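# Sort top-heavy tins from the tip-test stand into crate

## Task

Four tins that look identical sit on the tip-test stand, and some are top-heavy. Every top-heavy tin must end up inside the grey crate. Every other tin must stay upright on the stand, on the near side of the low stop bar. Everything must stay in place once the robot lets go, since positions kept only by the grippers do not count. At the end, open both grippers and pull the arms away.

## Robot and tools

ROBOT. Two six-joint xArm-style arms, left_arm and right_arm, each with a parallel two-finger gripper. Base origins in the scene frame: left_arm at (+0.043, +0.338, 0) m with quat_wxyz (+0.998, 0, 0, +0.057), and right_arm at (+0.009, -0.272, 0) m with quat_wxyz (+0.999, 0, 0, +0.034). The scene frame has its origin on the table top midway between the arms. +z is up, +x points out across the table, and left_arm is on the +y side. The words left and right are arm names only, not sides of a picture.

JOINT ORDER. Every per-arm list uses this order: shoulder (joint2), elbow (joint3), waist (joint1), forearm roll (joint4), wrist pitch (joint5), wrist roll (joint6). Stated ranges in rad: waist -6.283..6.283, shoulder -2.059..2.094, elbow -3.927..0.192, forearm roll -6.283..6.283, wrist pitch -1.693..3.142, wrist roll -6.283..6.283. A real end may sit up to 0.010 rad either side of these. Load limits in N m: waist 47, shoulder 47, elbow 28.2, forearm roll 28.2, wrist pitch 18.8, wrist roll 18.8. A carried object adds to these loads.

ROW FORMAT. Motion commands use a row of 14 numbers, each in [-1, 1], and both arms are always included. The first 7 are left_arm: six joint offsets in the order above, then the gripper opening. The last 7 are the same for right_arm. Joint entries are relative offsets scaled so that 1.0 = 2.036 rad. The opening is absolute: +1 is fully open and -1 is closed.

execute_actions(actions). actions is a list of actions. Each action is a table of up to 15 rows, and each row lasts one 1/30 s control step. Every action lasts 15 steps (0.5 s), and a shorter table repeats its final row. Joint offsets in every row are measured from the angles the arm had when that action began, not from the previous row. For the first action of a call, that means the angles in the last reported result. If any joint would be sent more than 0.010 rad beyond its range, that action is rejected for both arms. A malformed action, or a first action that fails this check, cancels the whole call. A joint pushed into its real end is stopped there, and the result may print "joint sent to its limit". Without that line you still cannot assume there is more travel. An empty list just returns the current state and images.

move(target, speed, blocking). target is one 14-number row as above. Its offsets are taken from the "Joint positions" in the latest result that showed them, not from where the arm is when the move begins. All joints of both arms advance in step, so grippers trace curves. speed (0.01 to 2 rad/s, default 0.5) is the top speed of whichever joint has farthest to go. A move lasts 0.5 to 10 s and stops short if it would take longer. It does not avoid obstacles or the other arm. Finger openings are sent at the start. The result adds a "move:" line giving the ending (done, off_target, moving, held, fault), limits=held or limits=none, and each arm's joint farthest from its target. With blocking=false you get a result after 0.5 s while the arm keeps going. Other moves and execute_actions calls are refused until a result shows the move has ended, so call wait or stop first. Faster moves hit harder, and a target set deeper past a contact presses harder.

wait(seconds), 0 to 10: lets time pass with the last command held, and returns early if a running move finishes. stop(): brakes a running move, which needs some room to slow down. The fingers keep moving. zoom_image(camera, region): camera is one of cam_high, cam_low, cam_left_wrist or cam_right_wrist. region is [x0, y0, x1, y1] in that camera's pixels, with the origin at the top left, and covers at most 504x504. read_manual(section) returns only licence texts. finished_scene(scene) takes an integer 1 to 2, ends that scene for good and reports success.

RESULTS. The state line gives, for each arm, the gripper point position in m, orientation as quat_wxyz, and linear and angular velocities in the scene frame. This position can be off, more so at long reach. "Joint positions" and "Joint velocities" list six joints in rad and rad/s, followed by the finger-pad gap in m (0.084 = fully open). "Joint targets" are the angles currently being driven toward. grip_measured is the measured opening on the command scale. Joint torques are total drive outputs, with offsets and noise. "joint command not followed" means a clearance check altered some joint targets. MOTOR HOT appears from 65 °C. At 80 °C the arm brakes until it cools, which is reported as an OVER-TEMPERATURE FAULT.

GRIPPER. The fingers point along the gripper's +z axis and close along its y axis. The reported position is between the pads when closed, about 2 cm short of the tips. The tips advance about 10 mm as the fingers close. To grip, keep commanding an opening well below grip_measured; a lower value squeezes harder, up to about 24 N per pad on objects up to about 6 cm wide. A fast close can squeeze harder still.

MOTION LIMITS. Joint targets move at most 3.14 rad/s, with 0.16 s to speed up. Each step's target stays within 0.623 rad of the measured angle. Steps that would move a gripper more than 70 mm are scaled back. Large changes may need several actions.

CAMERAS. There are four 896x504 images, in the order cam_high, cam_low, cam_left_wrist, cam_right_wrist. Calibration with intrinsics and world-to-camera transforms is provided. Fixed cameras may be off by roughly 2.3 degrees and 9 mm.

AVOID. Do not let the arms strike or push each other. Do not let any tin fall or leave the table. Avoid slamming, dropping or shoving things hard. Contact torque at a joint's load limit causes a torque fault: that arm backs off, holds for 10 s and skips the rest of the call. Held items may be tugged briefly, and loose ones nudged. Long holds under load heat the motors.

Each tool is called as a command line: name --argument value for each argument, lists and objects as JSON in quotes; but a table of rows of numbers goes row by row, as --pt "numbers of a row", without its own name.

## Session

execute_actions --actions '[]'

Scene clock: 0.00 s.
left_arm: end_effector_position=(-0.0483, +0.6404, +0.3140) grip_measured=+1.00 end_effector_quat_wxyz=(-0.388, -0.218, +0.818, +0.364) end_effector_velocity=(-0.000, -0.000, -0.000) end_effector_angular_velocity=(+0.000, +0.000, -0.000) | right_arm: end_effector_position=(-0.0967, -0.7388, +0.2785) grip_measured=+1.00 end_effector_quat_wxyz=(-0.415, +0.630, +0.655, +0.048) end_effector_velocity=(-0.000, +0.000, +0.000) end_effector_angular_velocity=(+0.000, -0.001, -0.000)
Joint names: [shoulder, elbow, waist, forearm roll, wrist pitch, wrist roll]
Joint positions: left_arm=[-0.948 -0.301  1.004  1.153  1.397 -2.86   0.084] | right_arm=[ 0.591 -1.974 -1.584 -0.537  2.07   3.068  0.084]
Joint velocities: left_arm=[-0.001  0.    -0.     0.     0.    -0.    -0.   ] | right_arm=[-0.001  0.001 -0.001  0.    -0.    -0.001  0.   ]
Joint torques (N m, as the arm reports them, + toward a larger angle): no reading
Joint targets: left_arm=[-0.948 -0.301 1.004 1.153 1.397 -2.860] | right_arm=[0.591 -1.974 -1.584 -0.537 2.070 3.068]

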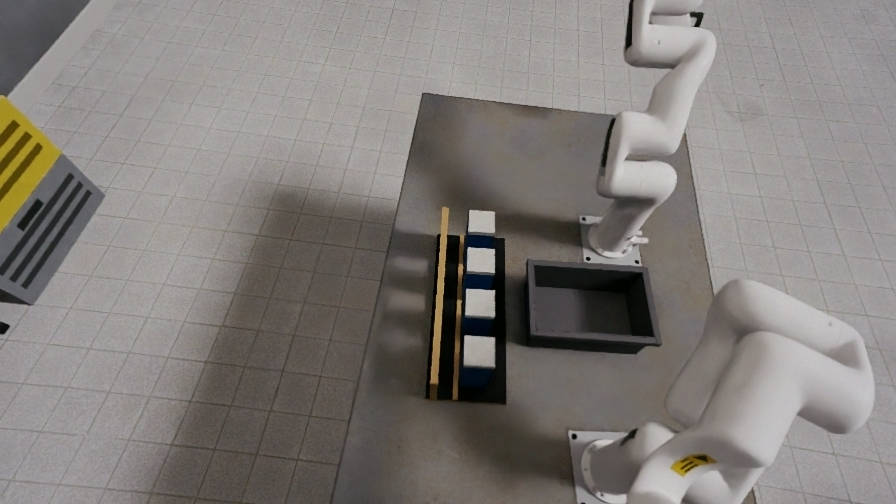

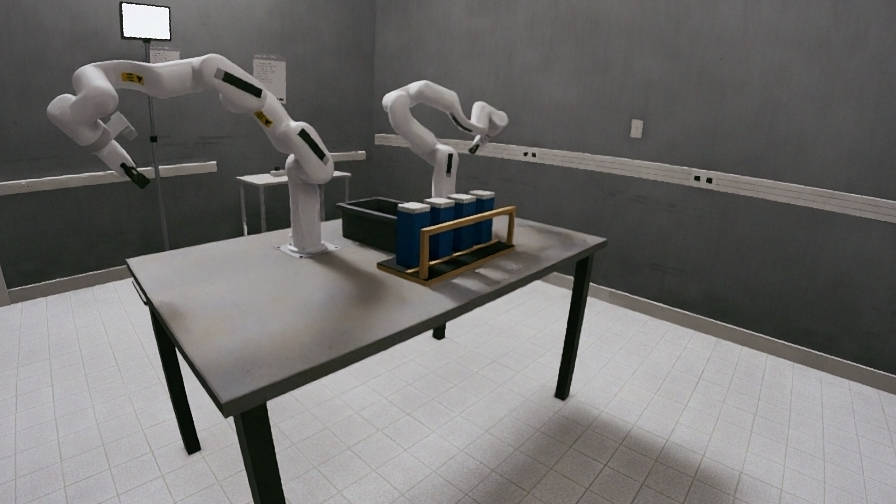

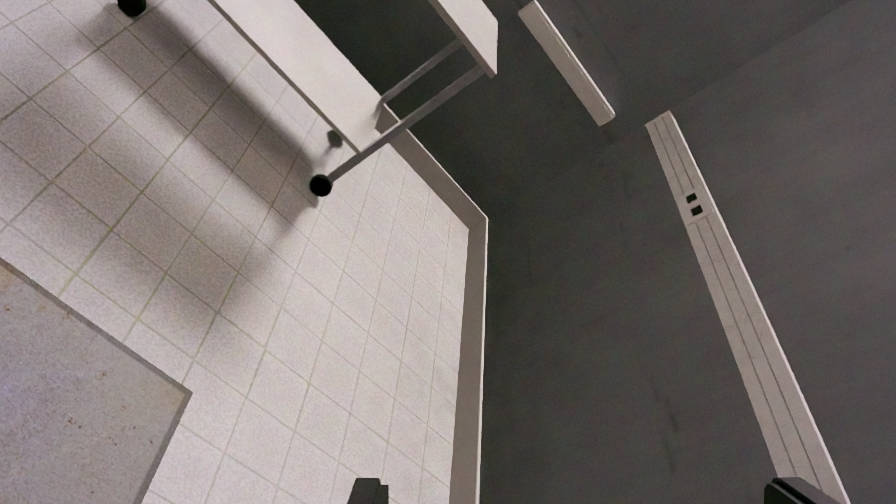

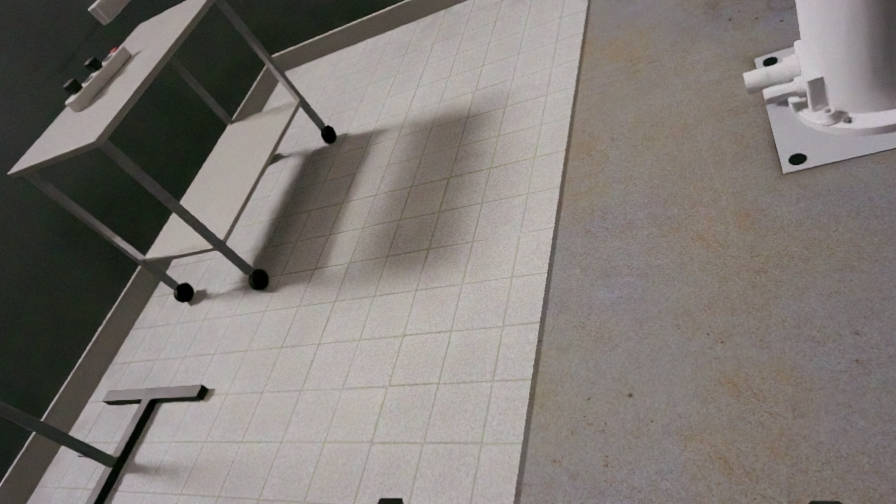

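zoom_image --camera "cam_high" --region '[400, 190, 680, 420]'

zoom_image --camera "cam_low" --region '[320, 170, 540, 300]'

Region (400, 190, 680, 420) of cam_high's 896x504 image, scaled by 1.800, with more detail than that image has; it fills the top 414 rows of this view, and the rest is white.

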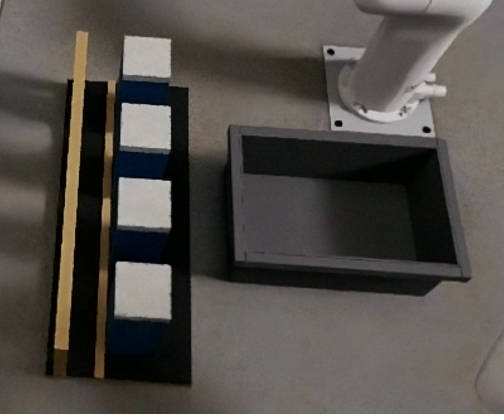

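Region (320, 170, 540, 300) of cam_low's 896x504 image, scaled by 2.291, with more detail than that image has; it fills the top 298 rows of this view, and the rest is white.

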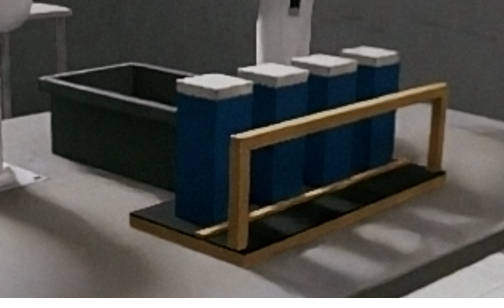

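move --target '[0.2307,-0.2196,-0.8985,-0.5663,-0.0838,-0.5329,1,-0.4974,0.5803,0.993,0.2638,-0.4203,0.2392,1]' --speed 1.0

Scene clock: 15.63 s.
left_arm: end_effector_position=(+0.3016, +0.1157, +0.2501) grip_measured=+1.00 end_effector_quat_wxyz=(-0.000, -0.046, +0.999, -0.000) end_effector_velocity=(-0.000, -0.000, +0.000) end_effector_angular_velocity=(-0.000, +0.000, -0.000) | right_arm: end_effector_position=(+0.3205, -0.0997, +0.2499) grip_measured=+1.00 end_effector_quat_wxyz=(-0.000, -0.046, +0.999, -0.000) end_effector_velocity=(-0.001, +0.002, -0.000) end_effector_angular_velocity=(+0.000, +0.001, +0.005)
Joint names: [shoulder, elbow, waist, forearm roll, wrist pitch, wrist roll]
Joint positions: left_arm=[-0.478 -0.748 -0.825 -0.     1.227 -3.945  0.084] | right_arm=[-0.421 -0.793  0.437 -0.     1.215  3.555  0.084]
Joint velocities: left_arm=[-0.     0.    -0.001 -0.     0.    -0.    -0.   ] | right_arm=[-0.001  0.002  0.005  0.001 -0.    -0.001 -0.   ]
Joint torques (N m, as the arm reports them, + toward a larger angle): left_arm=[ -9.31 -12.32  -1.92  -0.49  -2.1   -0.88] | right_arm=[-17.45 -13.89  -1.96  -0.51  -1.24   0.43]
Joint targets: left_arm=[-0.478 -0.748 -0.825 -0.000 1.227 -3.945] | right_arm=[-0.421 -0.793 0.438 -0.000 1.215 3.555]
move: done; limits=none; left_arm: farthest joint: the waist, 0.000 radians from its target (1.829 radians at the start); right_arm: farthest joint: the wrist pitch, 0.001 radians from its target (0.856 radians at the start)
camera_calibration (this result's frames):
cam_left_wrist: T_world_to_cam=[[-0.117147, 0.993041, 0.0120514, -0.0574848], [0.99309, 0.117051, 0.00843981, -0.24978], [0.00697046, 0.0129568, -0.999892, 0.380517], [0, 0, 0, 1]] pos_world=[0.238667, 0.0813914, 0.383277]
cam_right_wrist: T_world_to_cam=[[-0.0741263, 0.997242, -0.0037384, 0.156384], [0.997243, 0.0741125, -0.00369383, -0.244465], [-0.00340658, -0.00400191, -0.999986, 0.38251], [0, 0, 0, 1]] pos_world=[0.256687, -0.136304, 0.382186]

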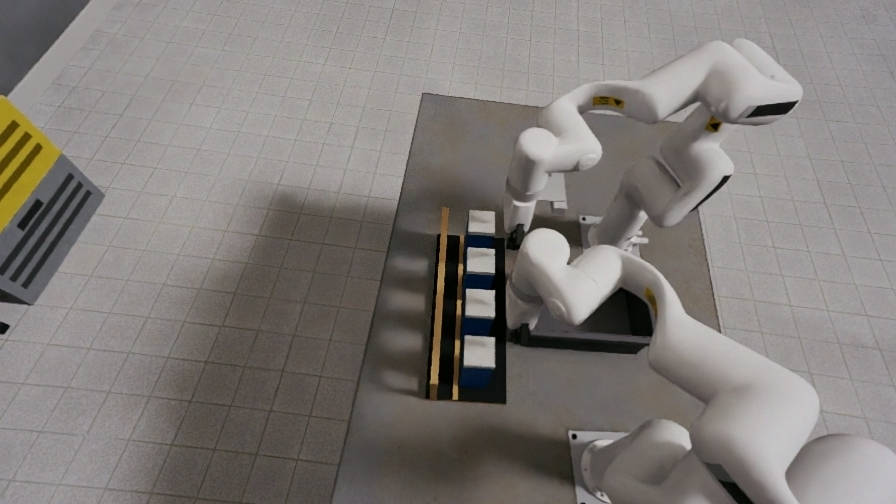

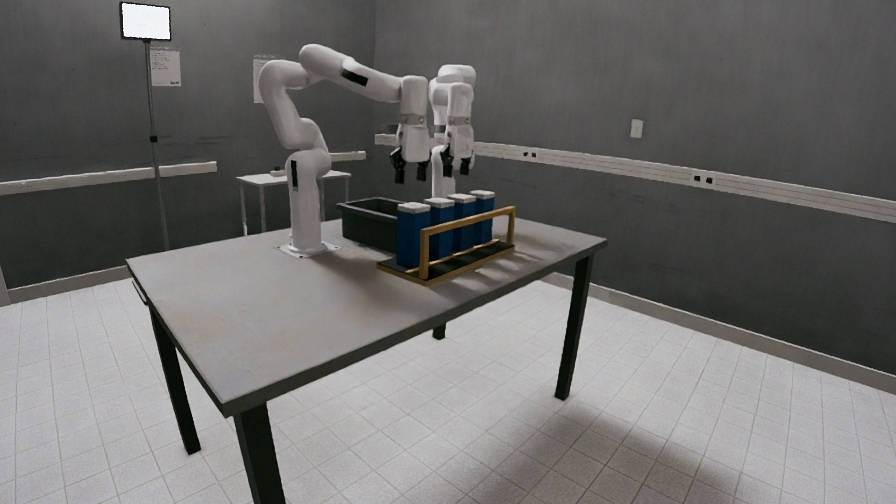

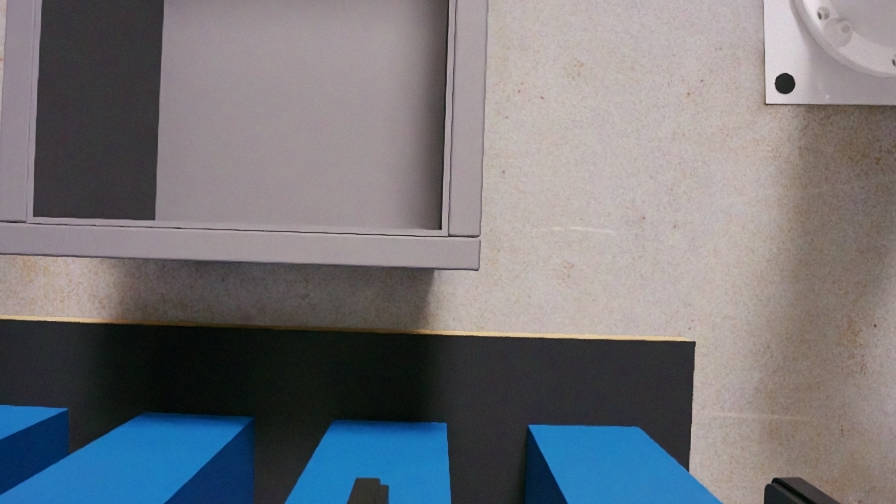

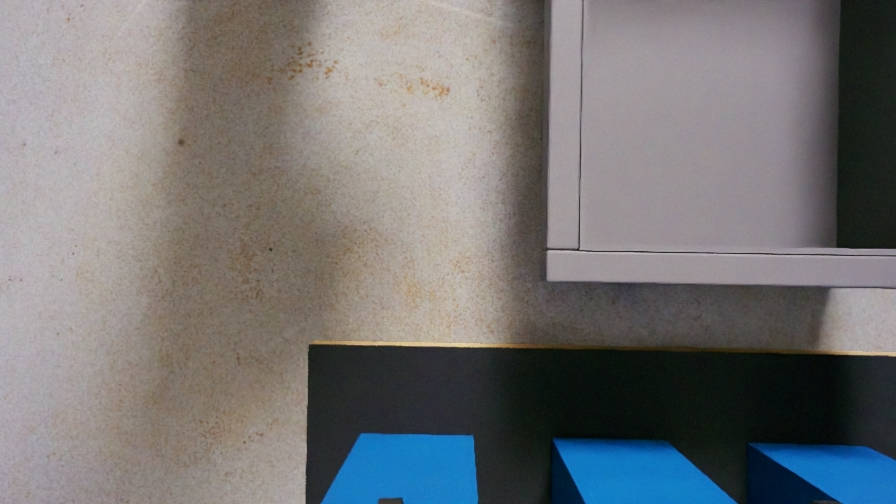

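move --target '[0.0543,0.1028,-0.0098,0,-0.1576,-0.0098,1,0.0546,0.1005,0,0,-0.1555,0,1]' --speed 0.5

Scene clock: 18.60 s.
left_arm: end_effector_position=(+0.2975, +0.1103, +0.1506) grip_measured=+1.00 end_effector_quat_wxyz=(+0.000, -0.046, +0.999, -0.001) end_effector_velocity=(-0.000, +0.000, -0.001) end_effector_angular_velocity=(+0.002, +0.001, -0.000) | right_arm: end_effector_position=(+0.3207, -0.0996, +0.1502) grip_measured=+1.00 end_effector_quat_wxyz=(+0.000, -0.046, +0.999, +0.000) end_effector_velocity=(-0.001, -0.000, -0.002) end_effector_angular_velocity=(-0.001, +0.002, +0.001)
Joint names: [shoulder, elbow, waist, forearm roll, wrist pitch, wrist roll]
Joint positions: left_arm=[-0.368 -0.54  -0.845 -0.     0.906 -3.965  0.084] | right_arm=[-0.31  -0.589  0.437 -0.     0.899  3.555  0.084]
Joint velocities: left_arm=[ 0.002  0.002 -0.     0.001 -0.002 -0.     0.   ] | right_arm=[ 0.001  0.004  0.001  0.001 -0.002 -0.    -0.   ]
Joint torques (N m, as the arm reports them, + toward a larger angle): left_arm=[-10.45 -11.4   -1.7   -0.45  -1.87  -0.89] | right_arm=[-18.88 -13.06  -2.14  -0.45  -1.27   0.41]
Joint targets: left_arm=[-0.368 -0.539 -0.845 -0.000 0.906 -3.965] | right_arm=[-0.310 -0.588 0.437 -0.000 0.898 3.555]
move: done; limits=none; left_arm: farthest joint: the shoulder, 0.001 radians from its target (0.111 radians at the start); right_arm: farthest joint: the waist, 0.000 radians from its target (0.001 radians at the start)
camera_calibration (this result's frames):
cam_left_wrist: T_world_to_cam=[[-0.117223, 0.993045, 0.0109385, -0.0512304], [0.993073, 0.117122, 0.00945139, -0.24434], [0.00810451, 0.0119707, -0.999896, 0.28081], [0, 0, 0, 1]] pos_world=[0.234366, 0.0761303, 0.283651]
cam_right_wrist: T_world_to_cam=[[-0.0741639, 0.997241, -0.00318786, 0.155856], [0.997243, 0.074156, -0.00254532, -0.245167], [-0.0023019, -0.00336784, -0.999992, 0.282538], [0, 0, 0, 1]] pos_world=[0.2567, -0.136293, 0.282408]

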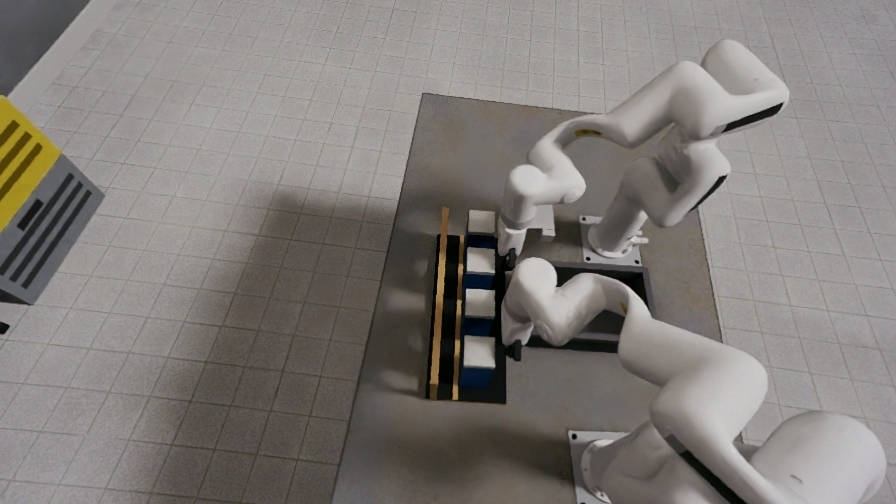

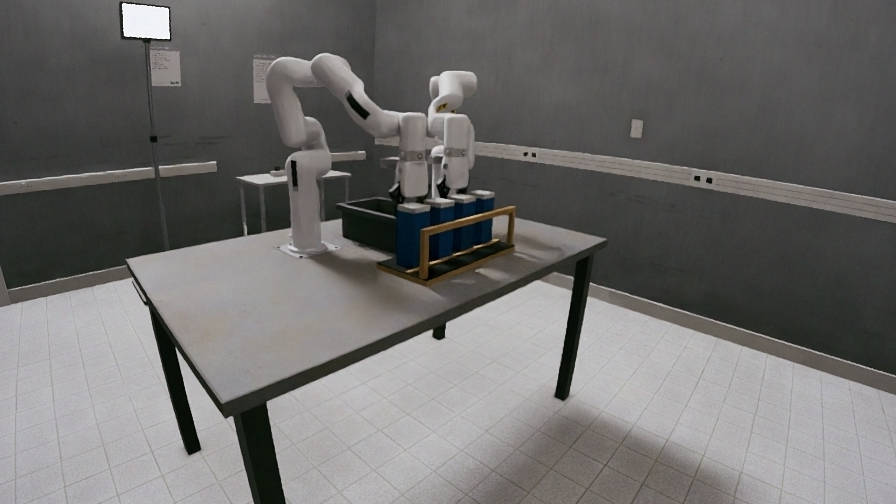

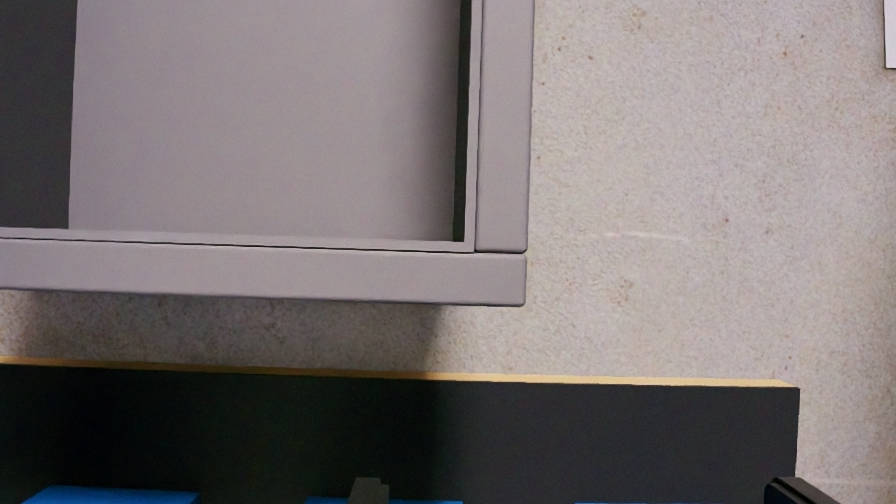

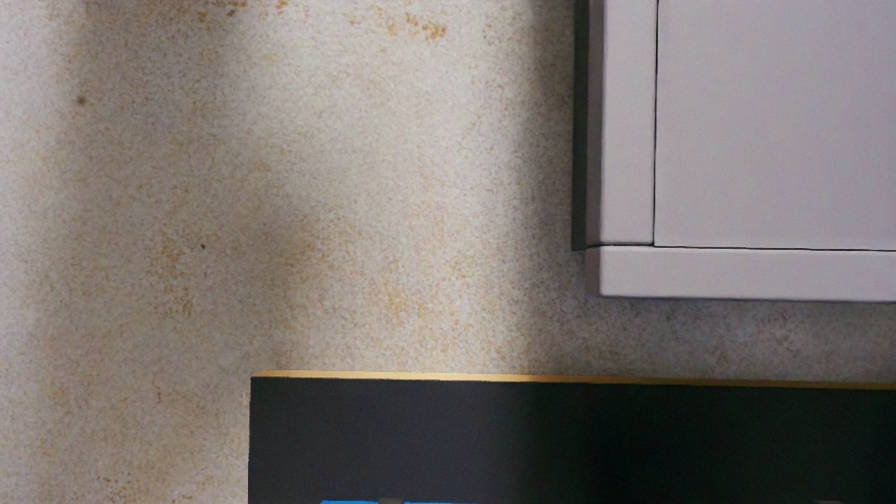

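move --target '[0.0844,-0.0787,0.0567,0,-0.0056,0.0567,1,0.1012,-0.1016,-0.0294,0,0,-0.0294,1]' --speed 0.1

Scene clock: 21.67 s.
left_arm: end_effector_position=(+0.3609, +0.1136, +0.1517) grip_measured=+1.00 end_effector_quat_wxyz=(+0.000, -0.046, +0.999, -0.000) end_effector_velocity=(+0.001, -0.000, +0.000) end_effector_angular_velocity=(-0.001, -0.001, -0.001) | right_arm: end_effector_position=(+0.3841, -0.0928, +0.1517) grip_measured=+1.00 end_effector_quat_wxyz=(+0.000, -0.046, +0.999, +0.000) end_effector_velocity=(+0.002, -0.000, +0.001) end_effector_angular_velocity=(+0.001, -0.003, +0.000)
Joint names: [shoulder, elbow, waist, forearm roll, wrist pitch, wrist roll]
Joint positions: left_arm=[-0.196 -0.7   -0.73  -0.     0.895 -3.85   0.084] | right_arm=[-0.105 -0.795  0.378 -0.     0.899  3.495  0.084]
Joint velocities: left_arm=[ 0.001 -0.003  0.001  0.    -0.     0.002 -0.   ] | right_arm=[ 0.001 -0.002 -0.002 -0.001 -0.002 -0.001  0.   ]
Joint torques (N m, as the arm reports them, + toward a larger angle): left_arm=[-13.47 -11.51  -1.43  -0.56  -2.28  -0.8 ] | right_arm=[-23.13 -14.1   -2.81  -1.41  -2.4    0.02]
Joint targets: left_arm=[-0.196 -0.700 -0.730 -0.000 0.895 -3.850] | right_arm=[-0.104 -0.795 0.377 -0.000 0.899 3.495]
move: done; limits=none; left_arm: farthest joint: the elbow, 0.001 radians from its target (0.161 radians at the start); right_arm: farthest joint: the waist, 0.001 radians from its target (0.060 radians at the start)
camera_calibration (this result's frames):
cam_left_wrist: T_world_to_cam=[[-0.117165, 0.99305, 0.0111231, -0.0471109], [0.993079, 0.117062, 0.00949019, -0.307692], [0.00812215, 0.012158, -0.999893, 0.281346], [0, 0, 0, 1]] pos_world=[0.297757, 0.0793819, 0.28476]
cam_right_wrist: T_world_to_cam=[[-0.074139, 0.997243, -0.00311629, 0.15374], [0.997245, 0.074131, -0.00261072, -0.308875], [-0.00237251, -0.00330126, -0.999992, 0.284205], [0, 0, 0, 1]] pos_world=[0.320097, -0.129481, 0.283875]

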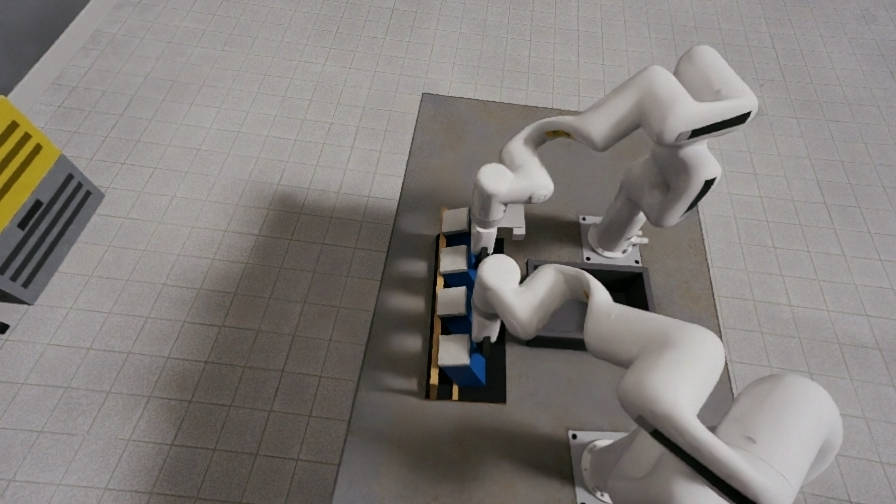

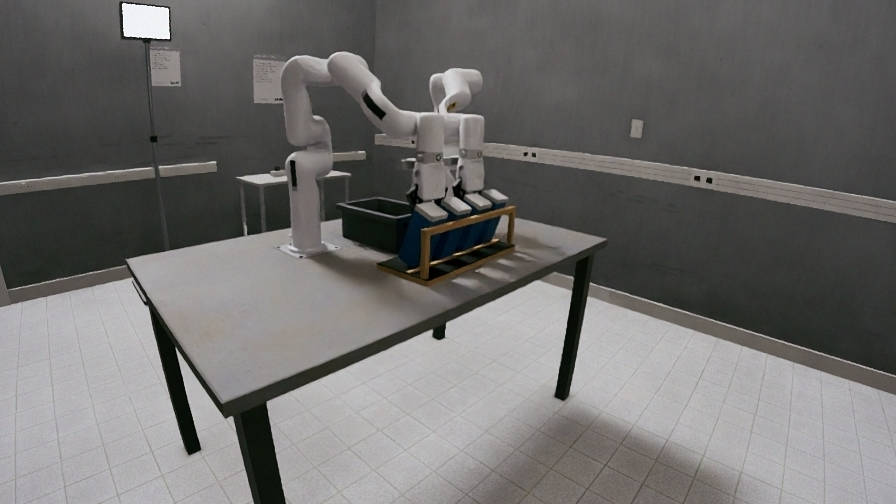

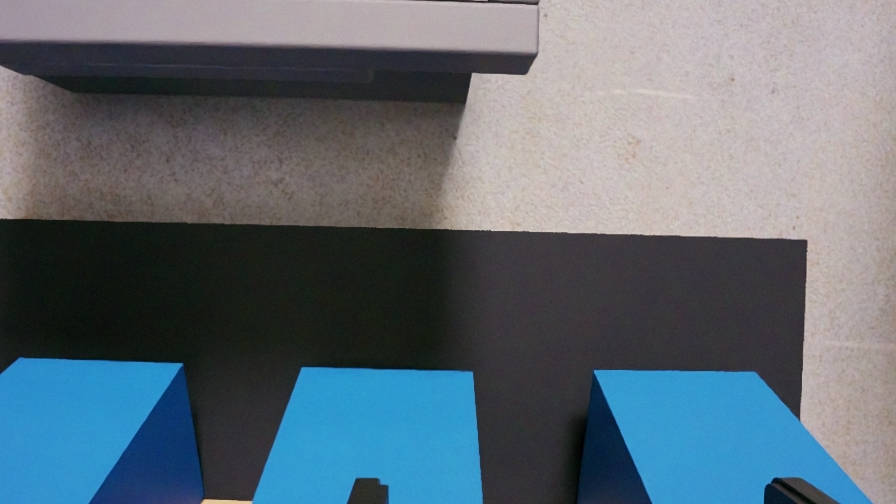

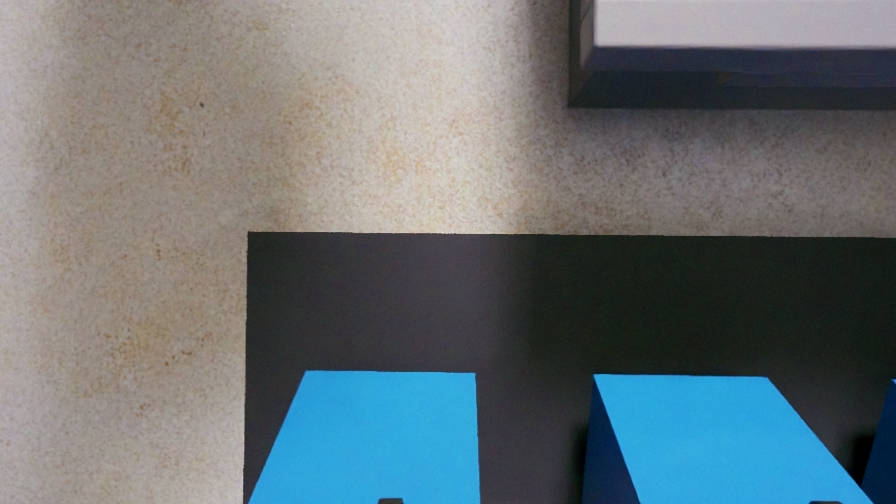

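move --target '[0.0105,-0.0098,0.0071,0,-0.0007,0.0071,1,0,0,0,0,0,0,1]' --speed 0.04

move --target '[-0.0949,0.0885,-0.0638,0,0.0063,-0.0638,1,-0.1012,0.1016,0.0294,0,0,0.0294,1]' --speed 0.08

Scene clock: 23.07 s.
left_arm: end_effector_position=(+0.3686, +0.1148, +0.1511) grip_measured=+1.00 end_effector_quat_wxyz=(+0.000, -0.046, +0.999, -0.000) end_effector_velocity=(+0.002, +0.000, +0.000) end_effector_angular_velocity=(-0.001, -0.003, +0.003) | right_arm: end_effector_position=(+0.3846, -0.0927, +0.1520) grip_measured=+1.00 end_effector_quat_wxyz=(+0.001, -0.046, +0.999, +0.000) end_effector_velocity=(-0.002, -0.000, -0.001) end_effector_angular_velocity=(-0.002, +0.007, -0.001)
Joint names: [shoulder, elbow, waist, forearm roll, wrist pitch, wrist roll]
Joint positions: left_arm=[-0.176 -0.719 -0.716 -0.     0.894 -3.835  0.084] | right_arm=[-0.105 -0.795  0.377 -0.     0.898  3.495  0.084]
Joint velocities: left_arm=[ 0.003 -0.003  0.004  0.002 -0.003  0.     0.   ] | right_arm=[0.    0.003 0.001 0.002 0.004 0.001 0.   ]
Joint torques (N m, as the arm reports them, + toward a larger angle): left_arm=[-13.12 -12.05   0.89   0.14  -3.61  -1.37] | right_arm=[-24.27 -12.92  -1.98  -0.57  -1.37   0.38]
Joint targets: left_arm=[-0.175 -0.720 -0.715 -0.000 0.893 -3.835] | right_arm=[-0.105 -0.795 0.378 -0.000 0.899 3.495]
move: done; limits=none; left_arm: farthest joint: the waist, 0.001 radians from its target (0.014 radians at the start); right_arm: farthest joint: the waist, 0.001 radians from its target (0.001 radians at the start)
camera_calibration (this result's frames):
cam_left_wrist: T_world_to_cam=[[-0.116537, 0.99312, 0.0114928, -0.0476577], [0.993159, 0.116439, 0.00883579, -0.315318], [0.00743679, 0.0124439, -0.999895, 0.280936], [0, 0, 0, 1]] pos_world=[0.305517, 0.0805493, 0.28424]
cam_right_wrist: T_world_to_cam=[[-0.0742346, 0.997237, -0.00273433, 0.153657], [0.99724, 0.0742316, -0.00118615, -0.309583], [-0.000979901, -0.00281483, -0.999996, 0.283981], [0, 0, 0, 1]] pos_world=[0.320413, -0.129453, 0.284033]

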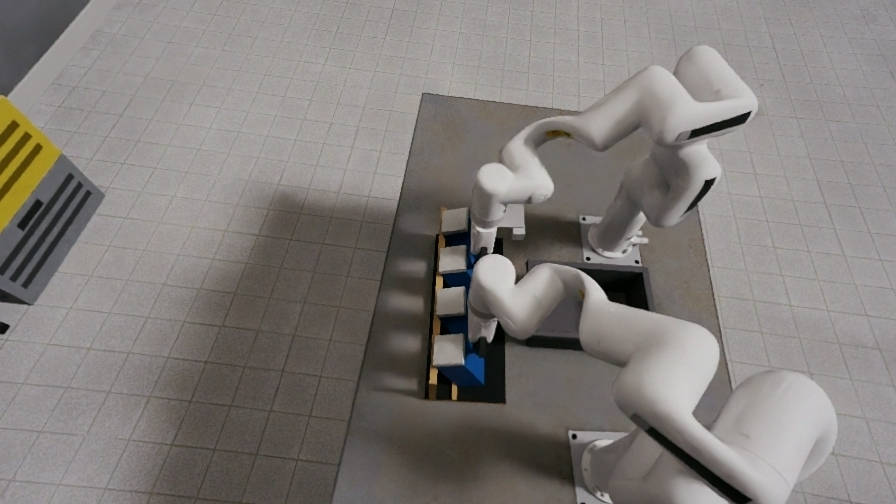

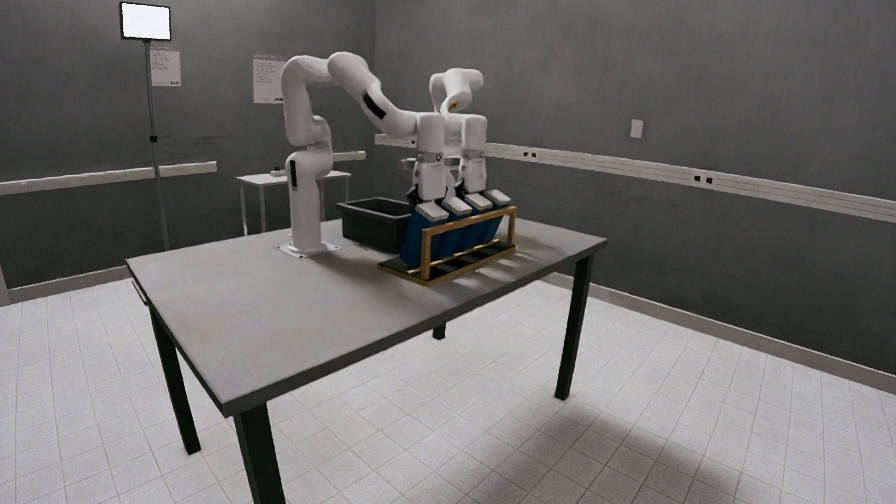

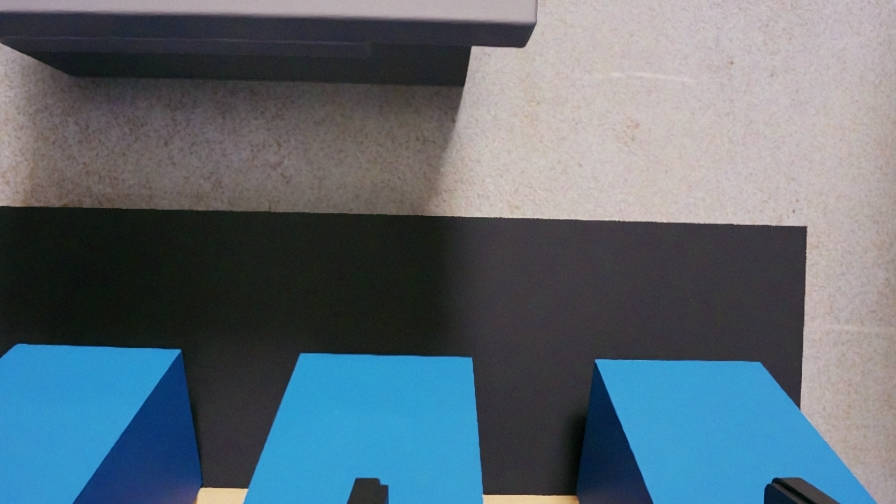

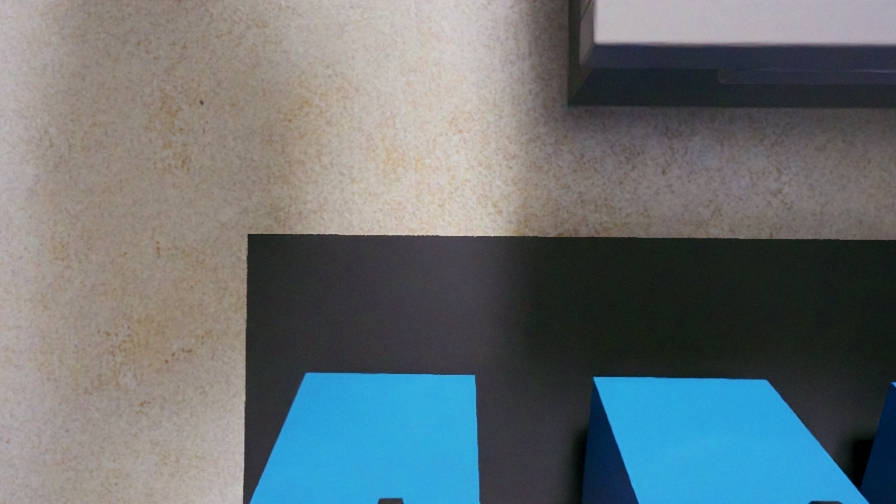

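Scene clock: 26.07 s.
left_arm: end_effector_position=(+0.2971, +0.1103, +0.1505) grip_measured=+1.00 end_effector_quat_wxyz=(+0.000, -0.046, +0.999, -0.000) end_effector_velocity=(-0.001, +0.001, -0.001) end_effector_angular_velocity=(+0.002, +0.002, +0.000) | right_arm: end_effector_position=(+0.3209, -0.0996, +0.1504) grip_measured=+1.00 end_effector_quat_wxyz=(+0.000, -0.046, +0.999, +0.000) end_effector_velocity=(-0.001, -0.000, -0.001) end_effector_angular_velocity=(-0.001, +0.001, +0.000)
Joint names: [shoulder, elbow, waist, forearm roll, wrist pitch, wrist roll]
Joint positions: left_arm=[-0.368 -0.539 -0.846 -0.     0.907 -3.965  0.084] | right_arm=[-0.31  -0.589  0.437 -0.     0.898  3.555  0.084]
Joint velocities: left_arm=[-0.001  0.003 -0.001  0.001  0.001 -0.001  0.   ] | right_arm=[-0.001  0.003  0.001 -0.001  0.     0.001 -0.   ]
Joint torques (N m, as the arm reports them, + toward a larger angle): left_arm=[-10.54 -11.35  -1.93  -0.51  -2.02  -0.74] | right_arm=[-18.89 -13.12  -2.11  -0.54  -1.27   0.43]
Joint targets: left_arm=[-0.369 -0.539 -0.846 -0.000 0.907 -3.965] | right_arm=[-0.311 -0.589 0.437 -0.000 0.898 3.555]
move: done; limits=none; left_arm: farthest joint: the shoulder, 0.001 radians from its target (0.194 radians at the start); right_arm: farthest joint: the shoulder, 0.001 radians from its target (0.206 radians at the start)
camera_calibration (this result's frames):
cam_left_wrist: T_world_to_cam=[[-0.116576, 0.993117, 0.0113031, -0.0515187], [0.993153, 0.116479, 0.00889648, -0.243815], [0.00751868, 0.0122629, -0.999897, 0.28086], [0, 0, 0, 1]] pos_world=[0.234028, 0.0761193, 0.283582]
cam_right_wrist: T_world_to_cam=[[-0.0742156, 0.997238, -0.0029694, 0.155785], [0.997241, 0.07421, -0.00193678, -0.245463], [-0.00171107, -0.00310494, -0.999994, 0.282508], [0, 0, 0, 1]] pos_world=[0.25683, -0.136262, 0.282493]

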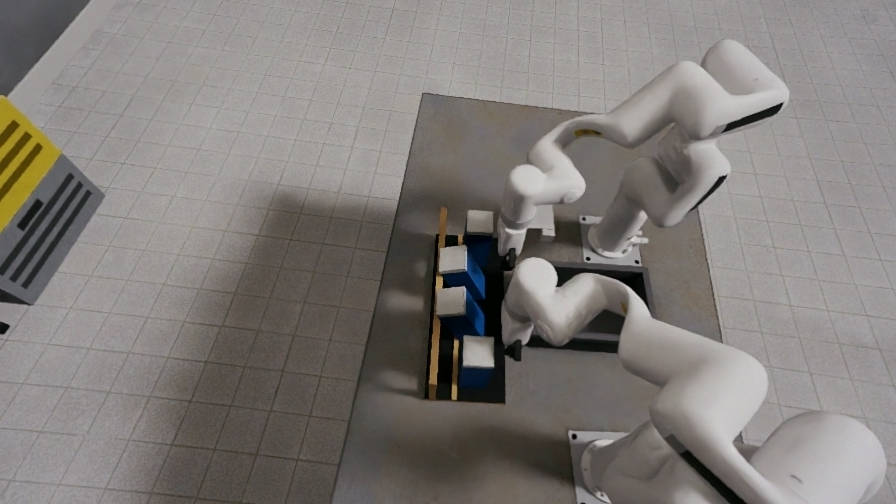

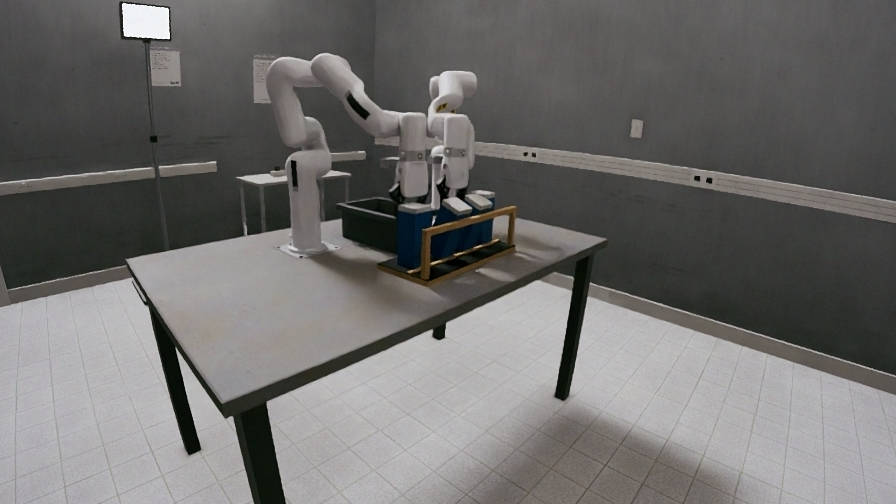

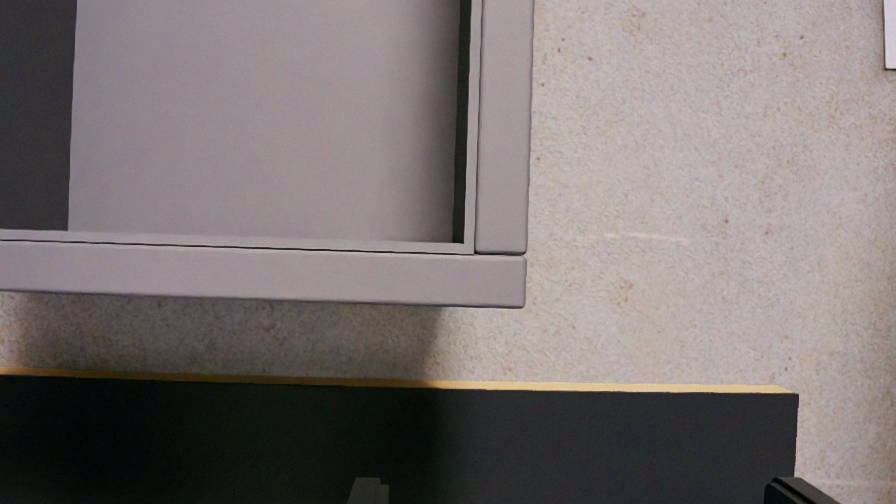

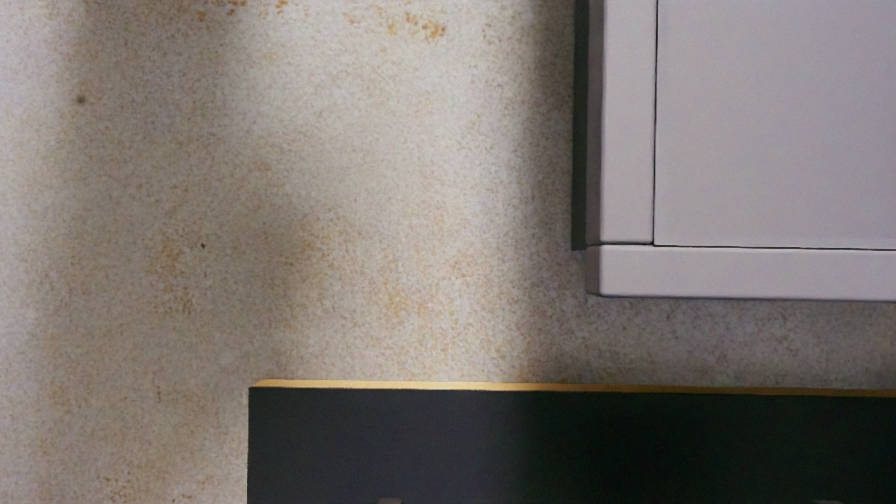

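move --target '[-0.0542,-0.1027,0,0,0.1569,0,1,-0.0549,-0.0999,0,0,0.1553,0,1]' --speed 0.6

Scene clock: 32.47 s.
left_arm: end_effector_position=(+0.2970, +0.1104, +0.2499) grip_measured=+1.00 end_effector_quat_wxyz=(-0.000, -0.046, +0.999, -0.000) end_effector_velocity=(+0.001, -0.001, +0.003) end_effector_angular_velocity=(-0.004, -0.004, -0.000) | right_arm: end_effector_position=(+0.3205, -0.0998, +0.2498) grip_measured=+1.00 end_effector_quat_wxyz=(-0.000, -0.046, +0.999, -0.000) end_effector_velocity=(+0.001, -0.000, +0.003) end_effector_angular_velocity=(+0.002, -0.003, -0.001)
Joint names: [shoulder, elbow, waist, forearm roll, wrist pitch, wrist roll]
Joint positions: left_arm=[-0.478 -0.748 -0.846 -0.     1.226 -3.965  0.084] | right_arm=[-0.422 -0.792  0.437 -0.     1.214  3.555  0.084]
Joint velocities: left_arm=[-0.002 -0.005 -0.     0.     0.002  0.    -0.   ] | right_arm=[-0.003 -0.004 -0.001 -0.     0.003  0.    -0.   ]
Joint torques (N m, as the arm reports them, + toward a larger angle): left_arm=[ -9.55 -12.04  -1.51  -0.74  -1.99  -0.7 ] | right_arm=[-17.28 -14.    -2.13  -0.58  -1.22   0.44]
Joint targets: left_arm=[-0.479 -0.748 -0.846 -0.000 1.226 -3.965] | right_arm=[-0.422 -0.792 0.437 -0.000 1.214 3.555]
move: done; limits=none; left_arm: farthest joint: the waist, 0.000 radians from its target (0.000 radians at the start); right_arm: farthest joint: the elbow, 0.001 radians from its target (0.204 radians at the start)
camera_calibration (this result's frames):
cam_left_wrist: T_world_to_cam=[[-0.116463, 0.993126, 0.0117057, -0.052872], [0.99317, 0.116369, 0.00846922, -0.244473], [0.00704883, 0.0126121, -0.999896, 0.380428], [0, 0, 0, 1]] pos_world=[0.233964, 0.0761597, 0.383078]
cam_right_wrist: T_world_to_cam=[[-0.0741599, 0.99724, -0.00365138, 0.156443], [0.997242, 0.0741478, -0.00334613, -0.244497], [-0.00306615, -0.00388946, -0.999988, 0.382237], [0, 0, 0, 1]] pos_world=[0.256596, -0.136396, 0.381985]

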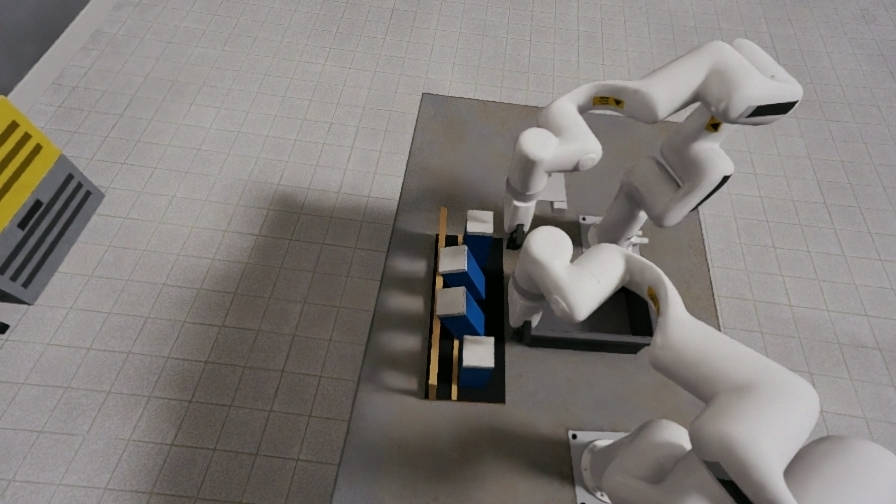

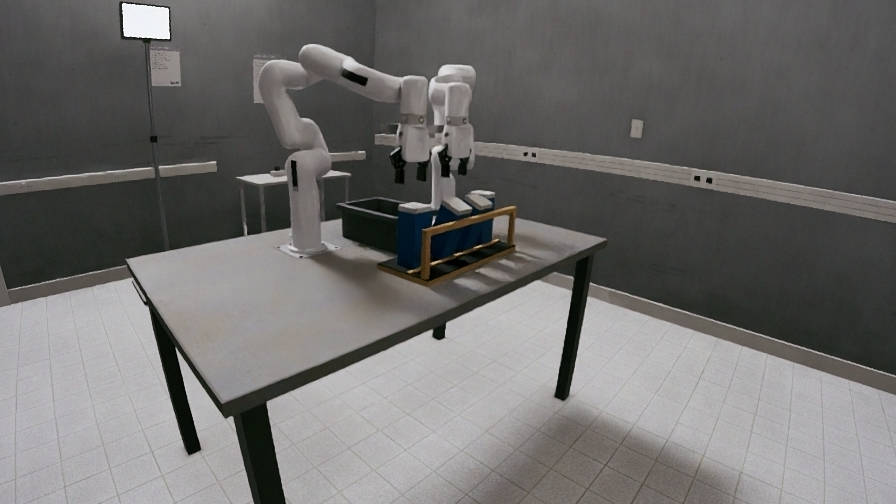

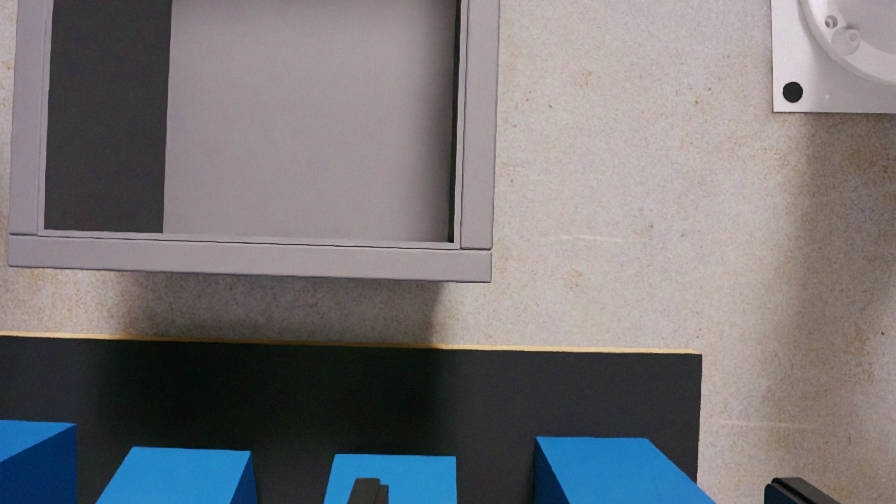

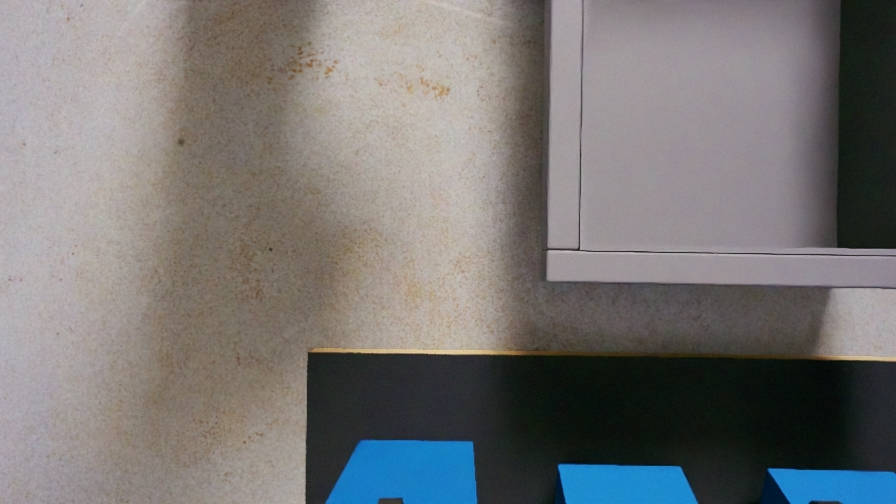

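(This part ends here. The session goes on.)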